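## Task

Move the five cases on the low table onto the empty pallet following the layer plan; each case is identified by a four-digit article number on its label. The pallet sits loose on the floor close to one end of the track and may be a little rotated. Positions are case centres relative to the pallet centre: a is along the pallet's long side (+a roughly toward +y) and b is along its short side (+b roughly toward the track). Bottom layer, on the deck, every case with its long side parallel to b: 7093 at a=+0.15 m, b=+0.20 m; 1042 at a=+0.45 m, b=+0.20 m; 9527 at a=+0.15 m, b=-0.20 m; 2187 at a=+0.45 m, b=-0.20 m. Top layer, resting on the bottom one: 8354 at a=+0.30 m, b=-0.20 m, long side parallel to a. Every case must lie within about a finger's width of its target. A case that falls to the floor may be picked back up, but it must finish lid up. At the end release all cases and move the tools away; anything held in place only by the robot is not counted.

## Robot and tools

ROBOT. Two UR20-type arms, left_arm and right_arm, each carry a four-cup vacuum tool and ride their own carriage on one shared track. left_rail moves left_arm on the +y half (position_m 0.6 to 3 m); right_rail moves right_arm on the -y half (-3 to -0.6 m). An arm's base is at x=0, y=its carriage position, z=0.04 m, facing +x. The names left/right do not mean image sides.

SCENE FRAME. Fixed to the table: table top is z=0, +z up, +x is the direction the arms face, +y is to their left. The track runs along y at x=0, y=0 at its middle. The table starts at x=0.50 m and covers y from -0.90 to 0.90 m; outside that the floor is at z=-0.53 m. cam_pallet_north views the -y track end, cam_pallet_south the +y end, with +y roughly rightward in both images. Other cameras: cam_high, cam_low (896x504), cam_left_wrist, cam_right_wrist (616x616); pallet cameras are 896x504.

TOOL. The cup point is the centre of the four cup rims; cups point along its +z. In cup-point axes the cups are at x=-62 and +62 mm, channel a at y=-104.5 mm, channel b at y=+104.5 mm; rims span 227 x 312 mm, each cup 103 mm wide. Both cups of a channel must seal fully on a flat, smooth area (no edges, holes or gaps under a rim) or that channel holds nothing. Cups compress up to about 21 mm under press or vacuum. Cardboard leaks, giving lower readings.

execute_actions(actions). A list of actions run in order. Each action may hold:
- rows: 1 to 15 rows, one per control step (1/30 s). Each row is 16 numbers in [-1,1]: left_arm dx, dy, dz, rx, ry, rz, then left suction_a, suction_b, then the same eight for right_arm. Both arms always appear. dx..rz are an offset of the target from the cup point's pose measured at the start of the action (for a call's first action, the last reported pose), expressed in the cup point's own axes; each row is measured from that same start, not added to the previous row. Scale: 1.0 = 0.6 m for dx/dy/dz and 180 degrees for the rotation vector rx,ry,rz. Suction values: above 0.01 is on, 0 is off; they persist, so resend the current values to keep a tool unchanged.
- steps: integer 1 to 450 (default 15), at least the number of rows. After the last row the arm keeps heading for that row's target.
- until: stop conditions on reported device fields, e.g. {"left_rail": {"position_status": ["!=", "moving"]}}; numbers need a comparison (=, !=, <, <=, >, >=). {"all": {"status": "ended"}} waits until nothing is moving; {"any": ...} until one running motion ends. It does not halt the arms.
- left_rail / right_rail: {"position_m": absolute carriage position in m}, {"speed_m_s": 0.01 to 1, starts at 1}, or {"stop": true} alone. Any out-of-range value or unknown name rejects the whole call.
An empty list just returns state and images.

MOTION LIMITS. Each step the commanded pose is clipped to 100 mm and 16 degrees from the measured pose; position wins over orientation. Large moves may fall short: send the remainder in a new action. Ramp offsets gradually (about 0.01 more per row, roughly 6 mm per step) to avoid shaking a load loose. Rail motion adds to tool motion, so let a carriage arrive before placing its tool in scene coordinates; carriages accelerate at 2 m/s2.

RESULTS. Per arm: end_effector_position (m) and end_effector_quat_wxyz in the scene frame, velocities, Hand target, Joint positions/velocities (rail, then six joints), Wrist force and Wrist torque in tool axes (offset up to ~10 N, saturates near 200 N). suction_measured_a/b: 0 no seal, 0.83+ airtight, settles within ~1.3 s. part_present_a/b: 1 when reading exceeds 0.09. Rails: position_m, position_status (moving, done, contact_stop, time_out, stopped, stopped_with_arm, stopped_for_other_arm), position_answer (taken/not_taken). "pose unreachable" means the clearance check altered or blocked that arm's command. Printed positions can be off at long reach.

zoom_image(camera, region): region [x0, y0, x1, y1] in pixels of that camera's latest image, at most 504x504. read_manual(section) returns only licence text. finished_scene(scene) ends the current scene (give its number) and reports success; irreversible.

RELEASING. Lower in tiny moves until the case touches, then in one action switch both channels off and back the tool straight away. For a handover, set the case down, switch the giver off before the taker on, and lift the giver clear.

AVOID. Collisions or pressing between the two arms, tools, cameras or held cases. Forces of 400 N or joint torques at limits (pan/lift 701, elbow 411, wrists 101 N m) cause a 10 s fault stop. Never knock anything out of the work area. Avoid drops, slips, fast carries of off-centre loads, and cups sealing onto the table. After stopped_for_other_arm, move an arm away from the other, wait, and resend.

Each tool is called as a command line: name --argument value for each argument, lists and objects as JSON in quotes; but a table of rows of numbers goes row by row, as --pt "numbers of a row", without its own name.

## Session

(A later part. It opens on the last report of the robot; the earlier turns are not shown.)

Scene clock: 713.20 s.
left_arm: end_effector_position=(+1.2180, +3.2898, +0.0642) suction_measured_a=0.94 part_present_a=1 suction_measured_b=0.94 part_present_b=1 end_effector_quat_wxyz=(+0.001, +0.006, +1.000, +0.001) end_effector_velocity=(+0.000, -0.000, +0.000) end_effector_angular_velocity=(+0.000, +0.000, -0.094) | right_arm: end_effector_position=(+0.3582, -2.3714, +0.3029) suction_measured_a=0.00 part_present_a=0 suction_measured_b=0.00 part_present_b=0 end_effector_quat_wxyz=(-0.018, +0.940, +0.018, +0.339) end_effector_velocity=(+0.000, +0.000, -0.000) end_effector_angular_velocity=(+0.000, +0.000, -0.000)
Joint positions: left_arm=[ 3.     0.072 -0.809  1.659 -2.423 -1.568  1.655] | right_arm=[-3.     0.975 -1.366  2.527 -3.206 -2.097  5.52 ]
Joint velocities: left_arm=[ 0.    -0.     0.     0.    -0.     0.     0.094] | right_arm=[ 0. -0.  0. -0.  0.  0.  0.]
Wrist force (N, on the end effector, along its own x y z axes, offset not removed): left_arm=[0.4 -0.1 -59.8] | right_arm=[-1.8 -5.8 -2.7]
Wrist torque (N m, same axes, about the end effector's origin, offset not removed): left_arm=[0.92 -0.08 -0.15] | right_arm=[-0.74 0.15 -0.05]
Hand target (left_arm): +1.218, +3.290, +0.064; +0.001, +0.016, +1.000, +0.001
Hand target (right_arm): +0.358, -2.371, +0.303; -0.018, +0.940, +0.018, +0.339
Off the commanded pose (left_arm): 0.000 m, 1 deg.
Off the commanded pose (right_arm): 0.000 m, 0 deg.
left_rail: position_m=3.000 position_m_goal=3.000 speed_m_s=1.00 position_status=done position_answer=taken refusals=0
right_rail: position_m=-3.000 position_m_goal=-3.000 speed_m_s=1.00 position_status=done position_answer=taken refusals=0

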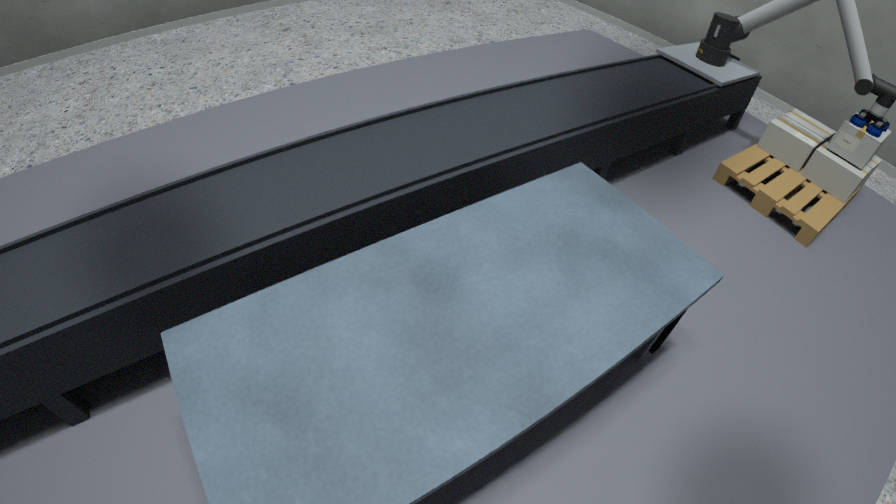

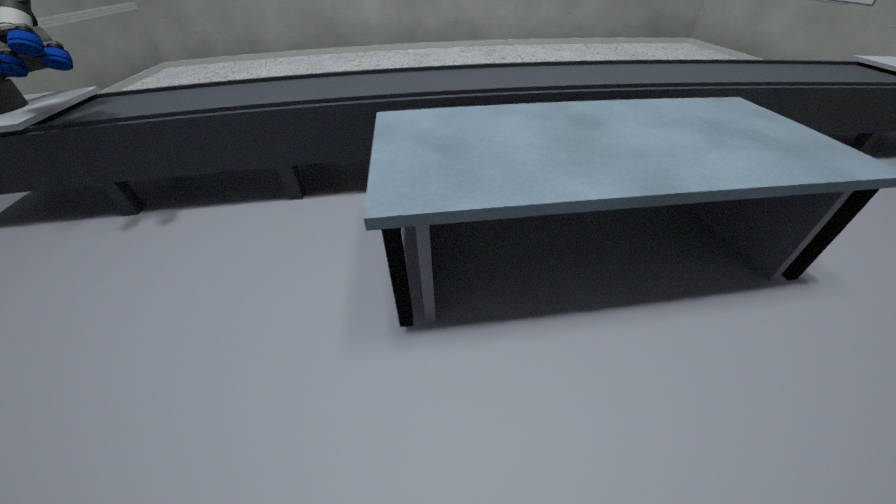

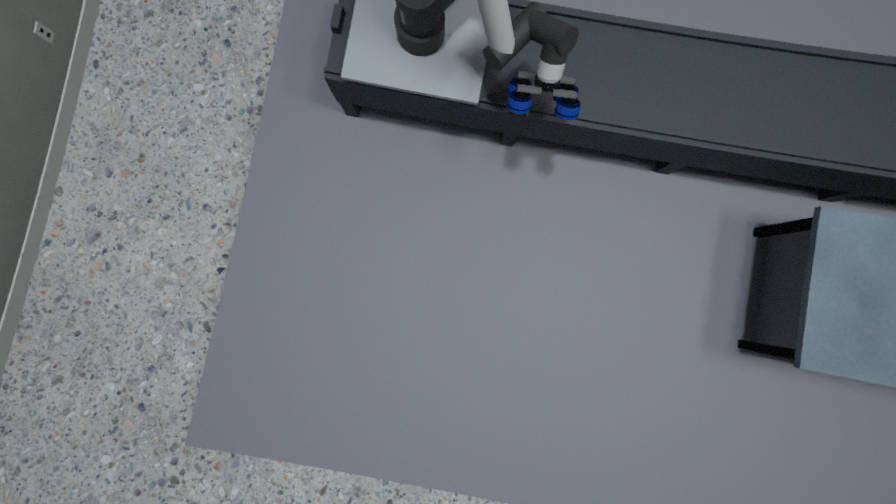

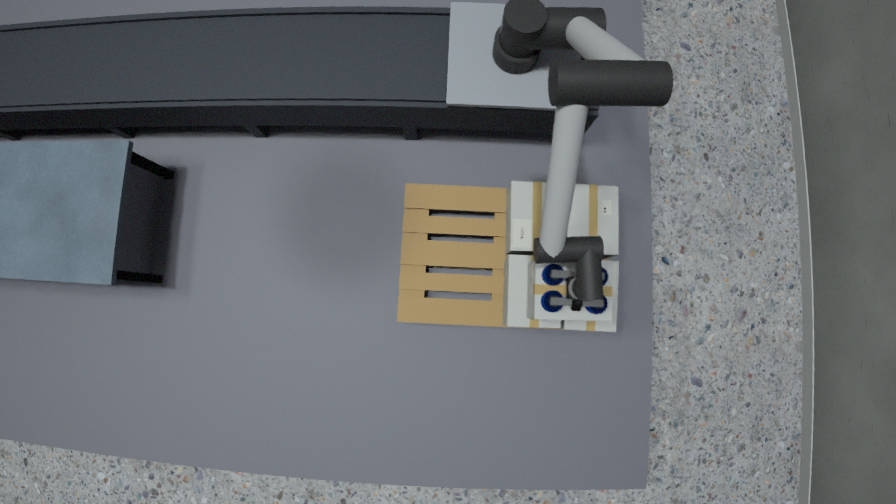

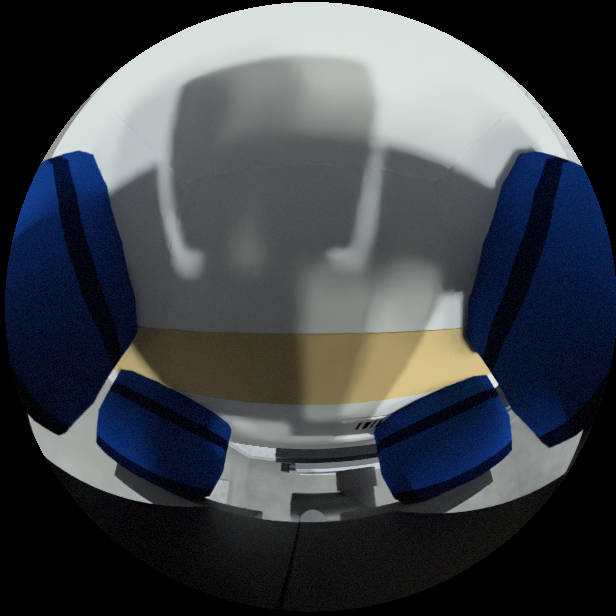

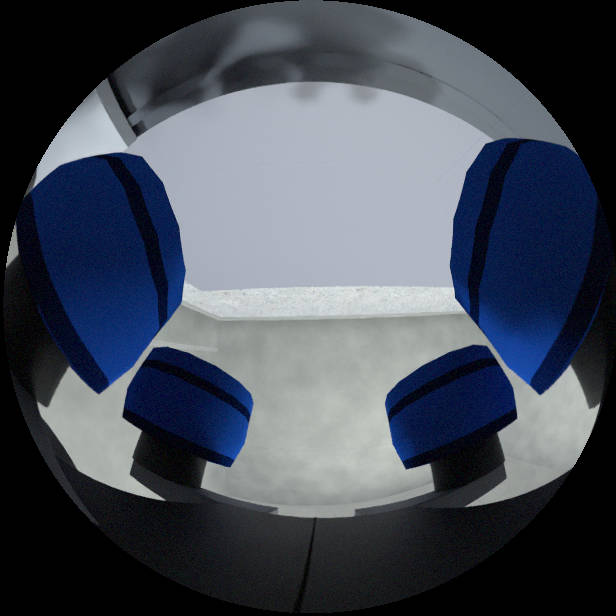

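execute_actions --actions '[]'

zoom_image --camera "cam_pallet_south" --region '[520, 245, 630, 340]'

zoom_image --camera "cam_pallet_south" --region '[495, 250, 565, 340]'

Scene clock: 714.37 s.
left_arm: end_effector_position=(+1.2180, +3.2898, +0.0642) suction_measured_a=0.94 part_present_a=1 suction_measured_b=0.94 part_present_b=1 end_effector_quat_wxyz=(+0.001, +0.016, +1.000, +0.001) end_effector_velocity=(+0.000, -0.000, +0.000) end_effector_angular_velocity=(-0.000, -0.000, -0.000) | right_arm: end_effector_position=(+0.3582, -2.3714, +0.3029) suction_measured_a=0.00 part_present_a=0 suction_measured_b=0.00 part_present_b=0 end_effector_quat_wxyz=(-0.018, +0.940, +0.018, +0.339) end_effector_velocity=(+0.000, -0.000, -0.000) end_effector_angular_velocity=(-0.000, -0.000, -0.000)
Joint positions: left_arm=[ 3.     0.072 -0.809  1.659 -2.423 -1.568  1.675] | right_arm=[-3.     0.975 -1.366  2.527 -3.206 -2.097  5.52 ]
Joint velocities: left_arm=[ 0. -0. -0.  0. -0. -0.  0.] | right_arm=[ 0.  0.  0.  0.  0. -0.  0.]
Wrist force (N, on the end effector, along its own x y z axes, offset not removed): left_arm=[2.7 -3.7 -59.9] | right_arm=[-3.2 -0.8 -2.7]
Wrist torque (N m, same axes, about the end effector's origin, offset not removed): left_arm=[0.32 -0.47 -0.28] | right_arm=[-0.02 0.36 -0.07]
Hand target (left_arm): +1.218, +3.290, +0.064; +0.001, +0.016, +1.000, +0.001
Hand target (right_arm): +0.358, -2.371, +0.303; -0.018, +0.940, +0.018, +0.339
Off the commanded pose (left_arm): 0.000 m, 0 deg.
Off the commanded pose (right_arm): 0.000 m, 0 deg.
left_rail: position_m=3.000 position_m_goal=3.000 speed_m_s=1.00 position_status=done position_answer=taken refusals=0
right_rail: position_m=-3.000 position_m_goal=-3.000 speed_m_s=1.00 position_status=done position_answer=taken refusals=0

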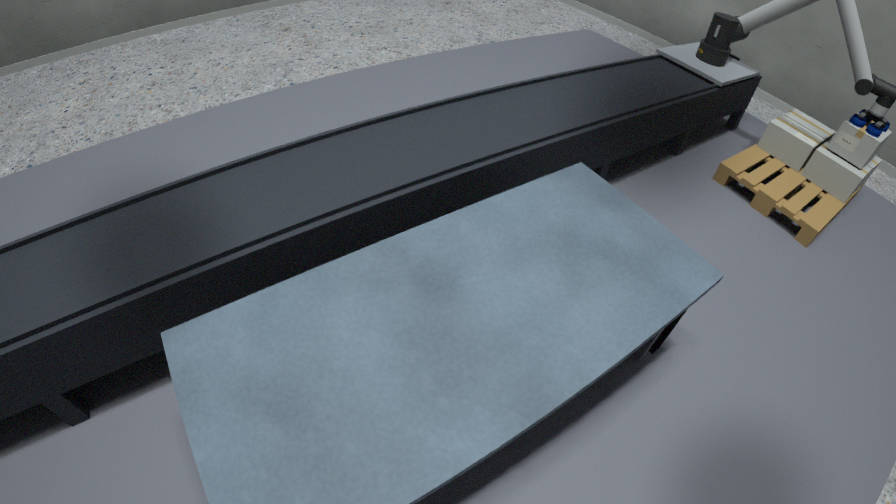

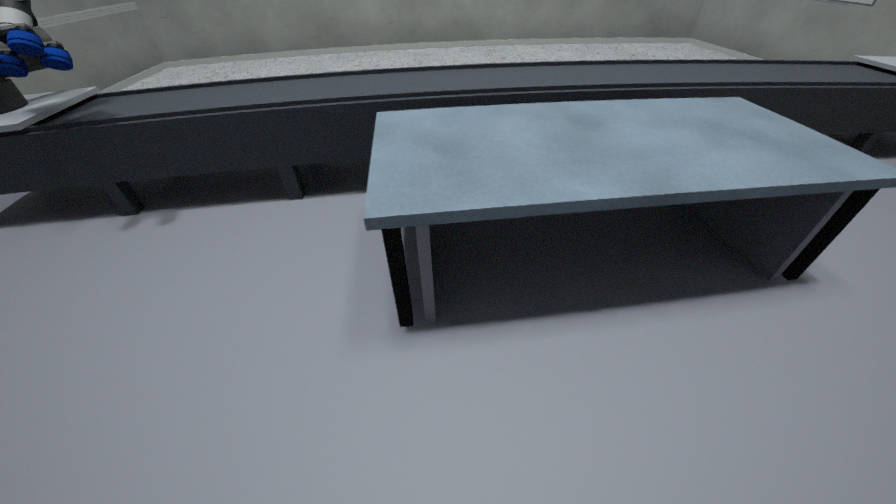

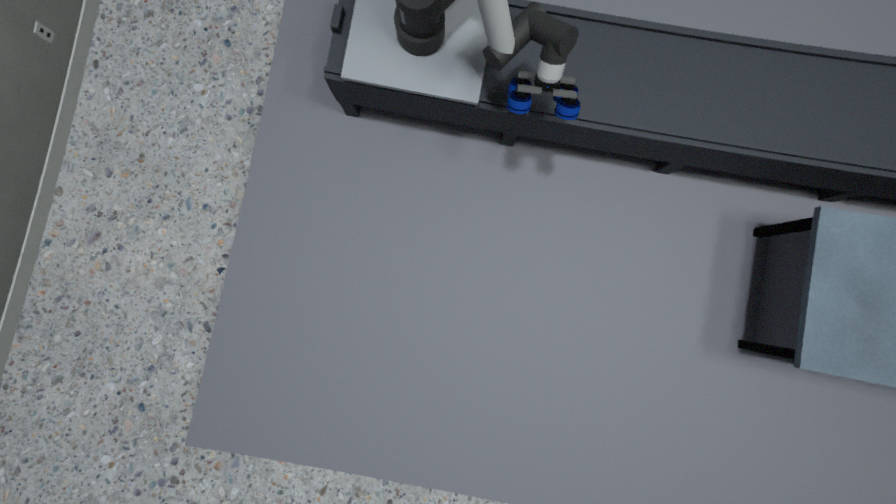

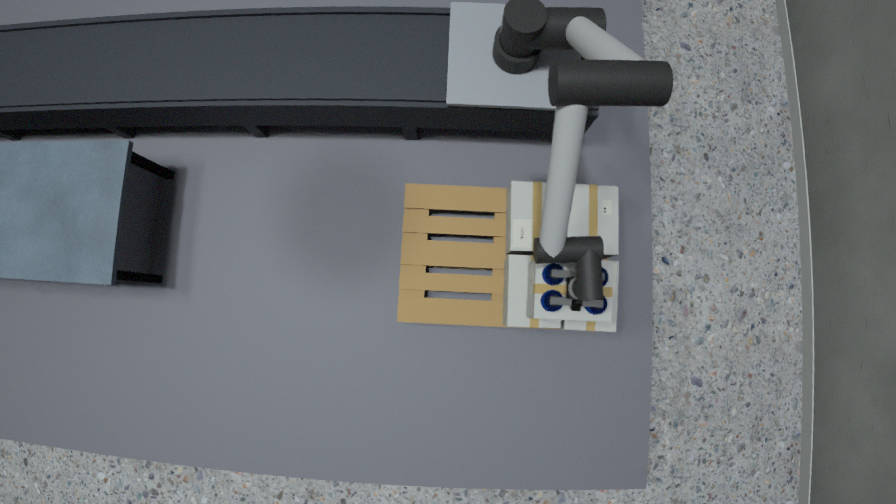

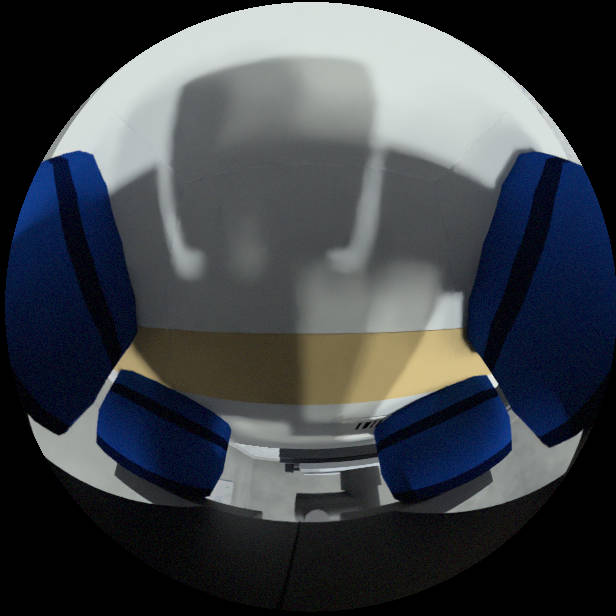

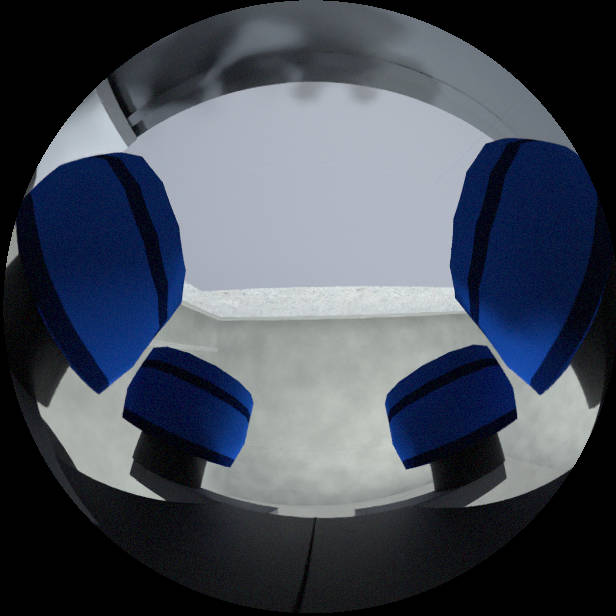

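Region (520, 245, 630, 340) of cam_pallet_south's 896x504 image, scaled by 4.582, with more detail than that image has; it fills the top 435 rows of this view, and the rest is white.

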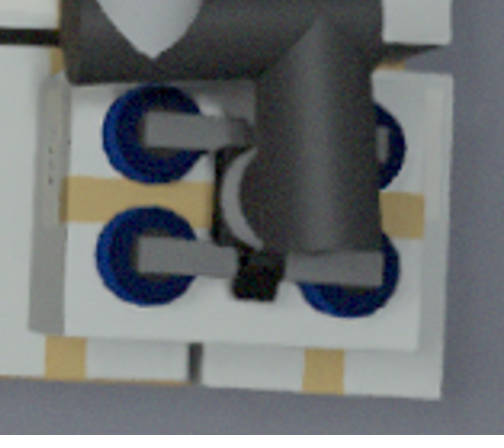

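Region (495, 250, 565, 340) of cam_pallet_south's 896x504 image, scaled by 5.600, with more detail than that image has.

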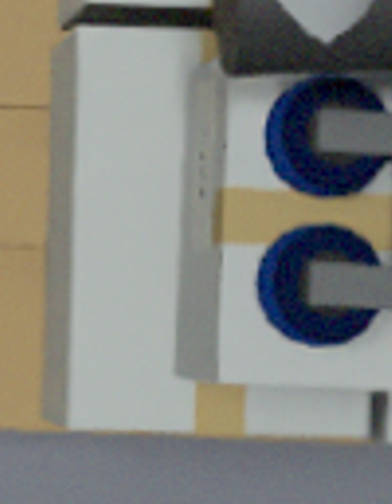

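zoom_image --camera "cam_pallet_south" --region '[515, 245, 555, 285]'

zoom_image --camera "cam_pallet_south" --region '[585, 245, 625, 285]'

Region (515, 245, 555, 285) of cam_pallet_south's 896x504 image, scaled by 12.600, with more detail than that image has.

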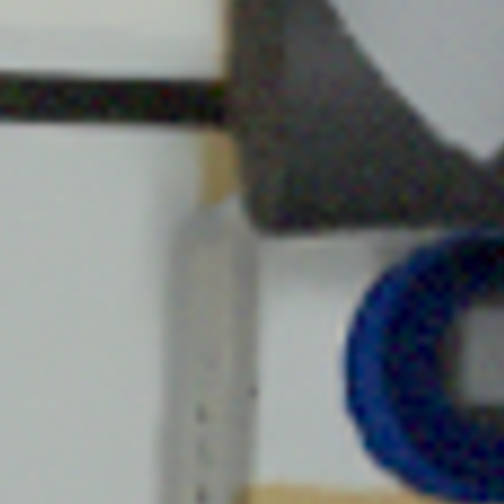

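Region (585, 245, 625, 285) of cam_pallet_south's 896x504 image, scaled by 12.600, with more detail than that image has.

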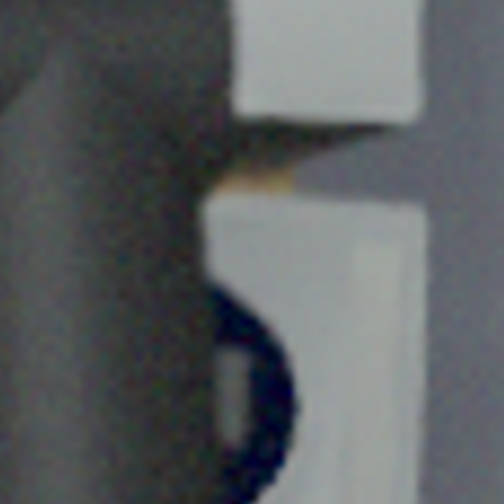

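execute_actions --actions '[{"rows":[ [-0.002,-0.001,0.002,0,0,0,1,1,0,0,0,0,0,0,0,0], [-0.004,-0.002,0.004,0,0,0,1,1,0,0,0,0,0,0,0,0], [-0.006,-0.003,0.007,0,0,0,1,1,0,0,0,0,0,0,0,0], [-0.0076,-0.003,0.010,0,0,0,1,1,0,0,0,0,0,0,0,0] ],"steps":4}]'

Scene clock: 748.87 s.
left_arm: end_effector_position=(+1.2188, +3.2893, +0.0631) suction_measured_a=0.94 part_present_a=1 suction_measured_b=0.94 part_present_b=1 end_effector_quat_wxyz=(+0.001, +0.016, +1.000, +0.001) end_effector_velocity=(+0.017, -0.010, -0.021) end_effector_angular_velocity=(-0.000, -0.000, +0.000) | right_arm: end_effector_position=(+0.3582, -2.3714, +0.3029) suction_measured_a=0.00 part_present_a=0 suction_measured_b=0.00 part_present_b=0 end_effector_quat_wxyz=(-0.018, +0.940, +0.018, +0.339) end_effector_velocity=(-0.000, -0.000, +0.000) end_effector_angular_velocity=(-0.000, -0.000, +0.000)
Joint positions: left_arm=[ 3.     0.071 -0.807  1.658 -2.423 -1.568  1.675] | right_arm=[-3.     0.975 -1.366  2.527 -3.206 -2.097  5.52 ]
Joint velocities: left_arm=[ 0.    -0.009  0.029 -0.023 -0.007 -0.    -0.009] | right_arm=[ 0.  0. -0.  0. -0. -0. -0.]
Wrist force (N, on the end effector, along its own x y z axes, offset not removed): left_arm=[-0.9 -1.9 -59.9] | right_arm=[-3.7 -2.3 -2.2]
Wrist torque (N m, same axes, about the end effector's origin, offset not removed): left_arm=[0.37 0.59 -0.06] | right_arm=[-0.24 0.33 0.02]
Hand target (left_arm): +1.222, +3.288, +0.058; +0.001, +0.016, +1.000, +0.001
Hand target (right_arm): +0.358, -2.371, +0.303; -0.018, +0.940, +0.018, +0.339
Off the commanded pose (left_arm): 0.006 m, 0 deg.
Off the commanded pose (right_arm): 0.000 m, 0 deg.
left_rail: position_m=3.000 position_m_goal=3.000 speed_m_s=1.00 position_status=done position_answer=taken refusals=0
right_rail: position_m=-3.000 position_m_goal=-3.000 speed_m_s=1.00 position_status=done position_answer=taken refusals=0

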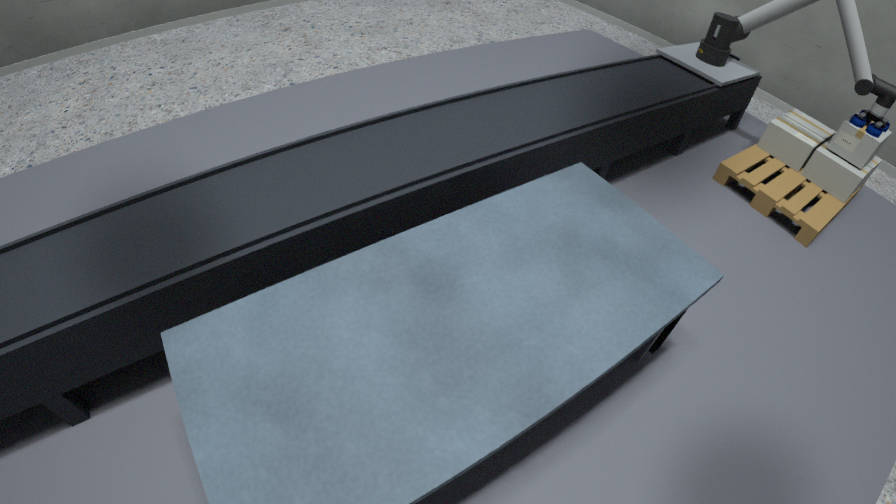

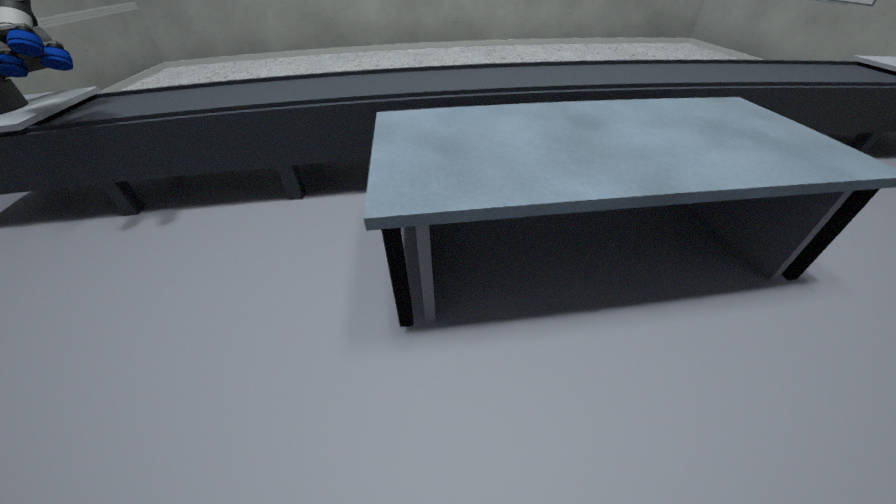

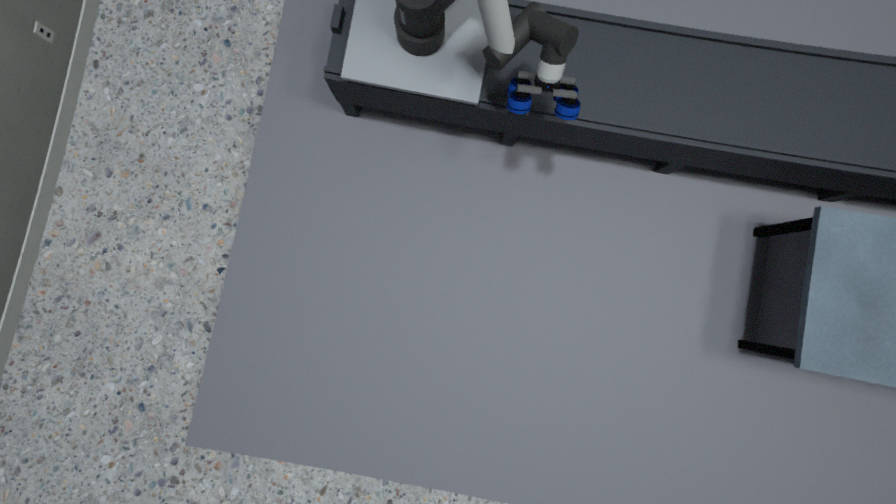

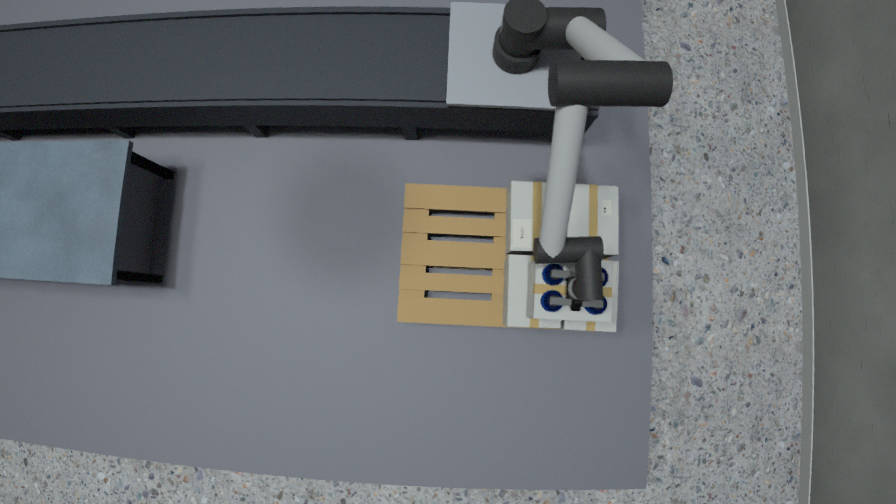

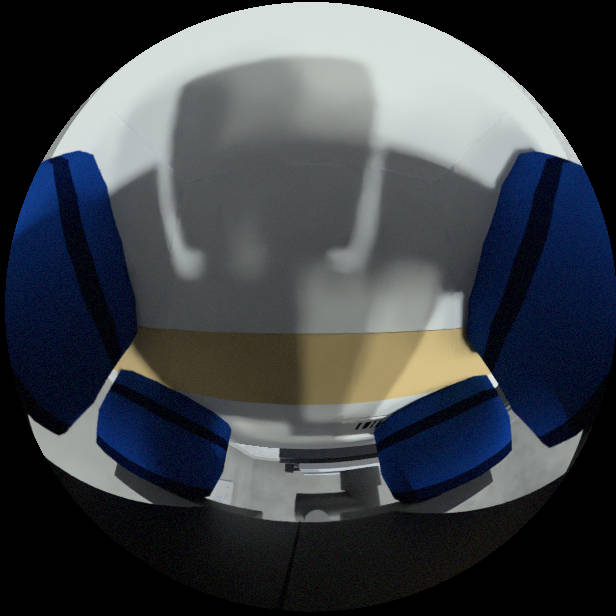

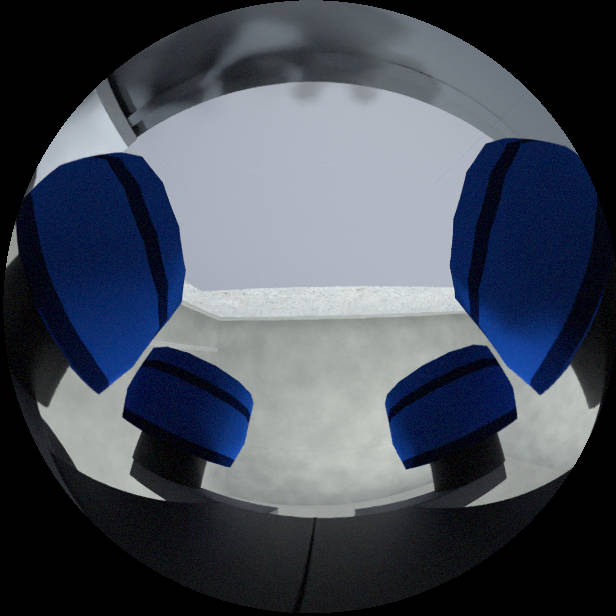

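execute_actions --actions '[]'

zoom_image --camera "cam_pallet_south" --region '[495, 250, 565, 340]'

zoom_image --camera "cam_pallet_south" --region '[525, 300, 625, 340]'

Scene clock: 750.30 s.
left_arm: end_effector_position=(+1.2225, +3.2879, +0.0582) suction_measured_a=0.94 part_present_a=1 suction_measured_b=0.94 part_present_b=1 end_effector_quat_wxyz=(+0.001, +0.016, +1.000, +0.001) end_effector_velocity=(+0.000, -0.000, -0.000) end_effector_angular_velocity=(-0.000, +0.000, -0.000) | right_arm: end_effector_position=(+0.3582, -2.3714, +0.3029) suction_measured_a=0.00 part_present_a=0 suction_measured_b=0.00 part_present_b=0 end_effector_quat_wxyz=(-0.018, +0.940, +0.018, +0.339) end_effector_velocity=(-0.000, +0.000, -0.000) end_effector_angular_velocity=(+0.000, +0.000, -0.000)
Joint positions: left_arm=[ 3.     0.07  -0.8    1.653 -2.425 -1.568  1.673] | right_arm=[-3.     0.975 -1.366  2.527 -3.206 -2.097  5.52 ]
Joint velocities: left_arm=[ 0. -0.  0. -0.  0. -0. -0.] | right_arm=[ 0.  0.  0. -0. -0.  0.  0.]
Wrist force (N, on the end effector, along its own x y z axes, offset not removed): left_arm=[1.2 -4.1 -58.5] | right_arm=[-3.4 -1.3 -2.0]
Wrist torque (N m, same axes, about the end effector's origin, offset not removed): left_arm=[0.31 -0.02 0.02] | right_arm=[-0.11 0.37 -0.13]
Hand target (left_arm): +1.222, +3.288, +0.058; +0.001, +0.016, +1.000, +0.001
Hand target (right_arm): +0.358, -2.371, +0.303; -0.018, +0.940, +0.018, +0.339
Off the commanded pose (left_arm): 0.000 m, 0 deg.
Off the commanded pose (right_arm): 0.000 m, 0 deg.
left_rail: position_m=3.000 position_m_goal=3.000 speed_m_s=1.00 position_status=done position_answer=taken refusals=0
right_rail: position_m=-3.000 position_m_goal=-3.000 speed_m_s=1.00 position_status=done position_answer=taken refusals=0

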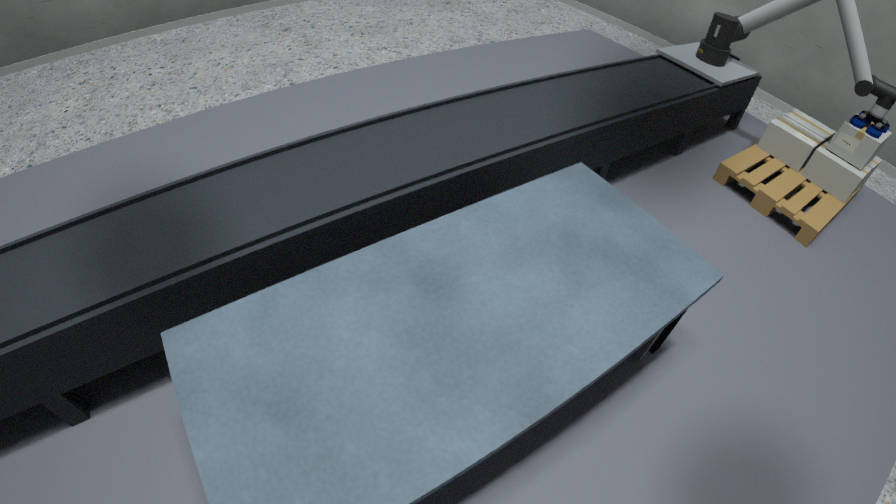

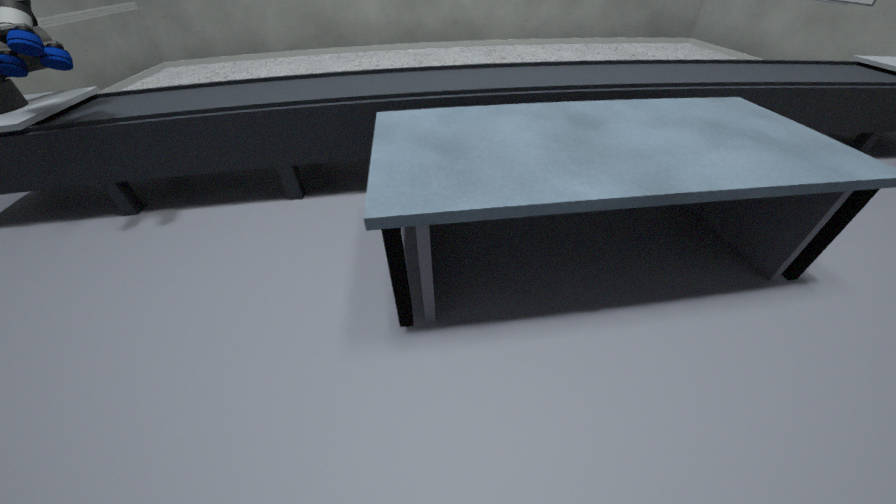

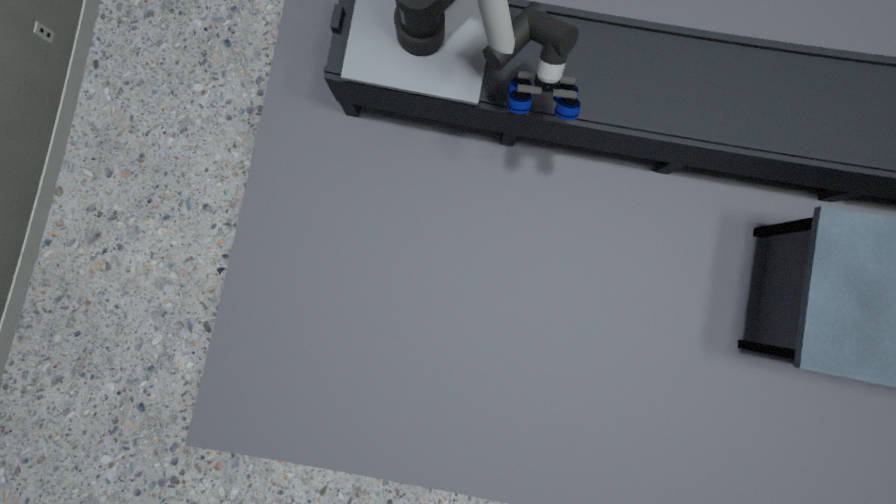

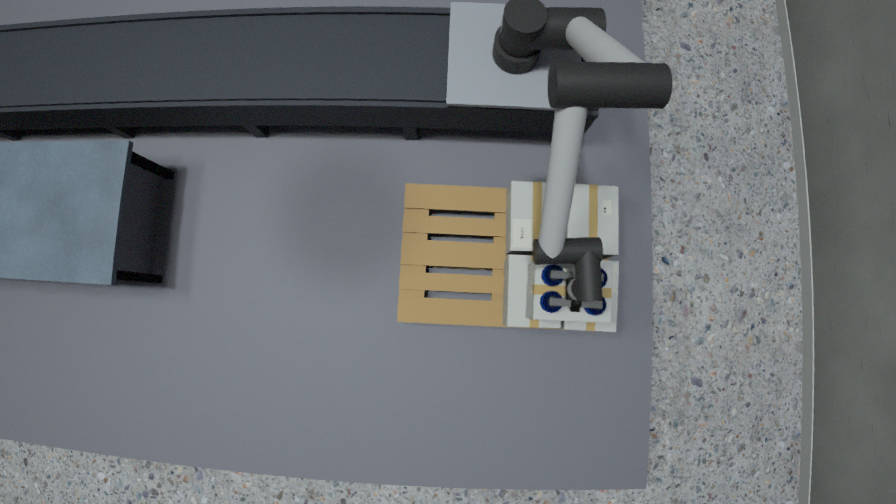

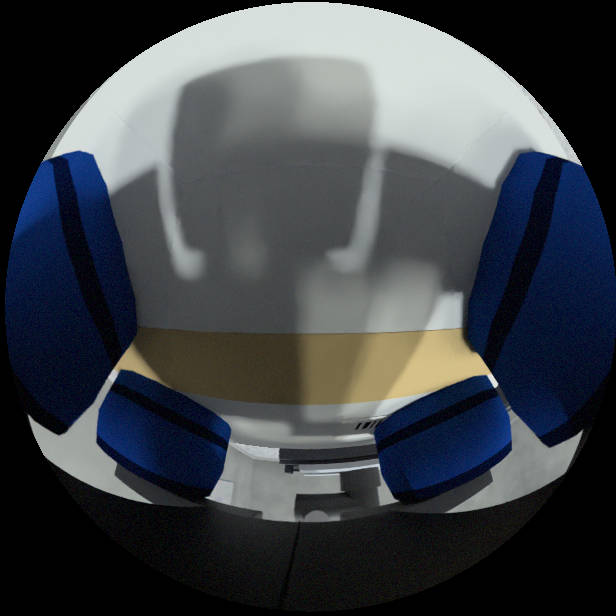

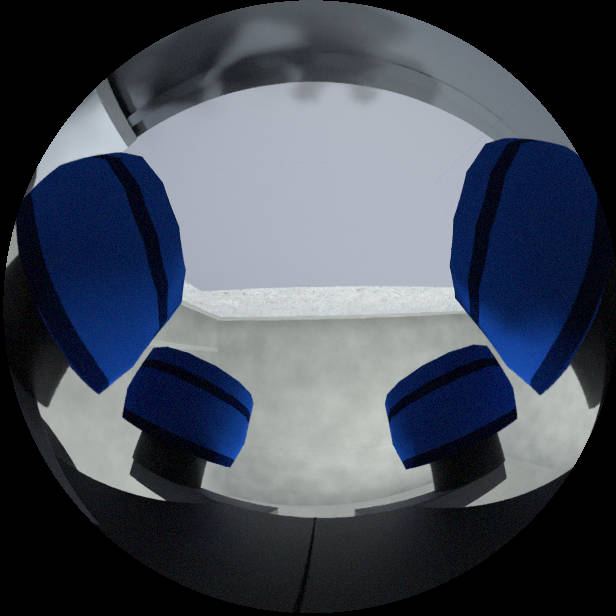

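Region (495, 250, 565, 340) of cam_pallet_south's 896x504 image, scaled by 5.600, with more detail than that image has.

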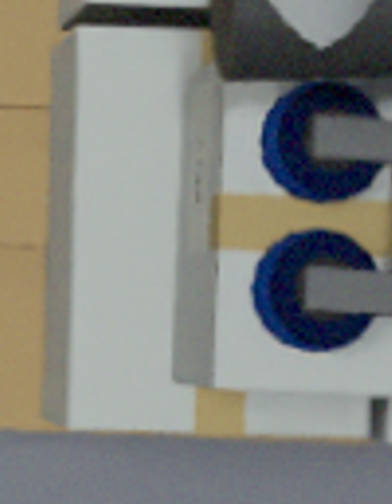

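Region (525, 300, 625, 340) of cam_pallet_south's 896x504 image, scaled by 5.040, with more detail than that image has; it fills the top 202 rows of this view, and the rest is white.

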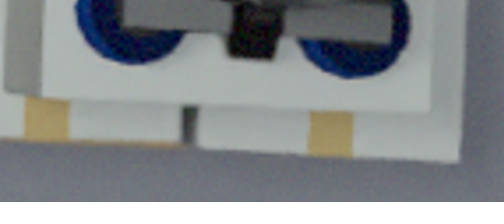

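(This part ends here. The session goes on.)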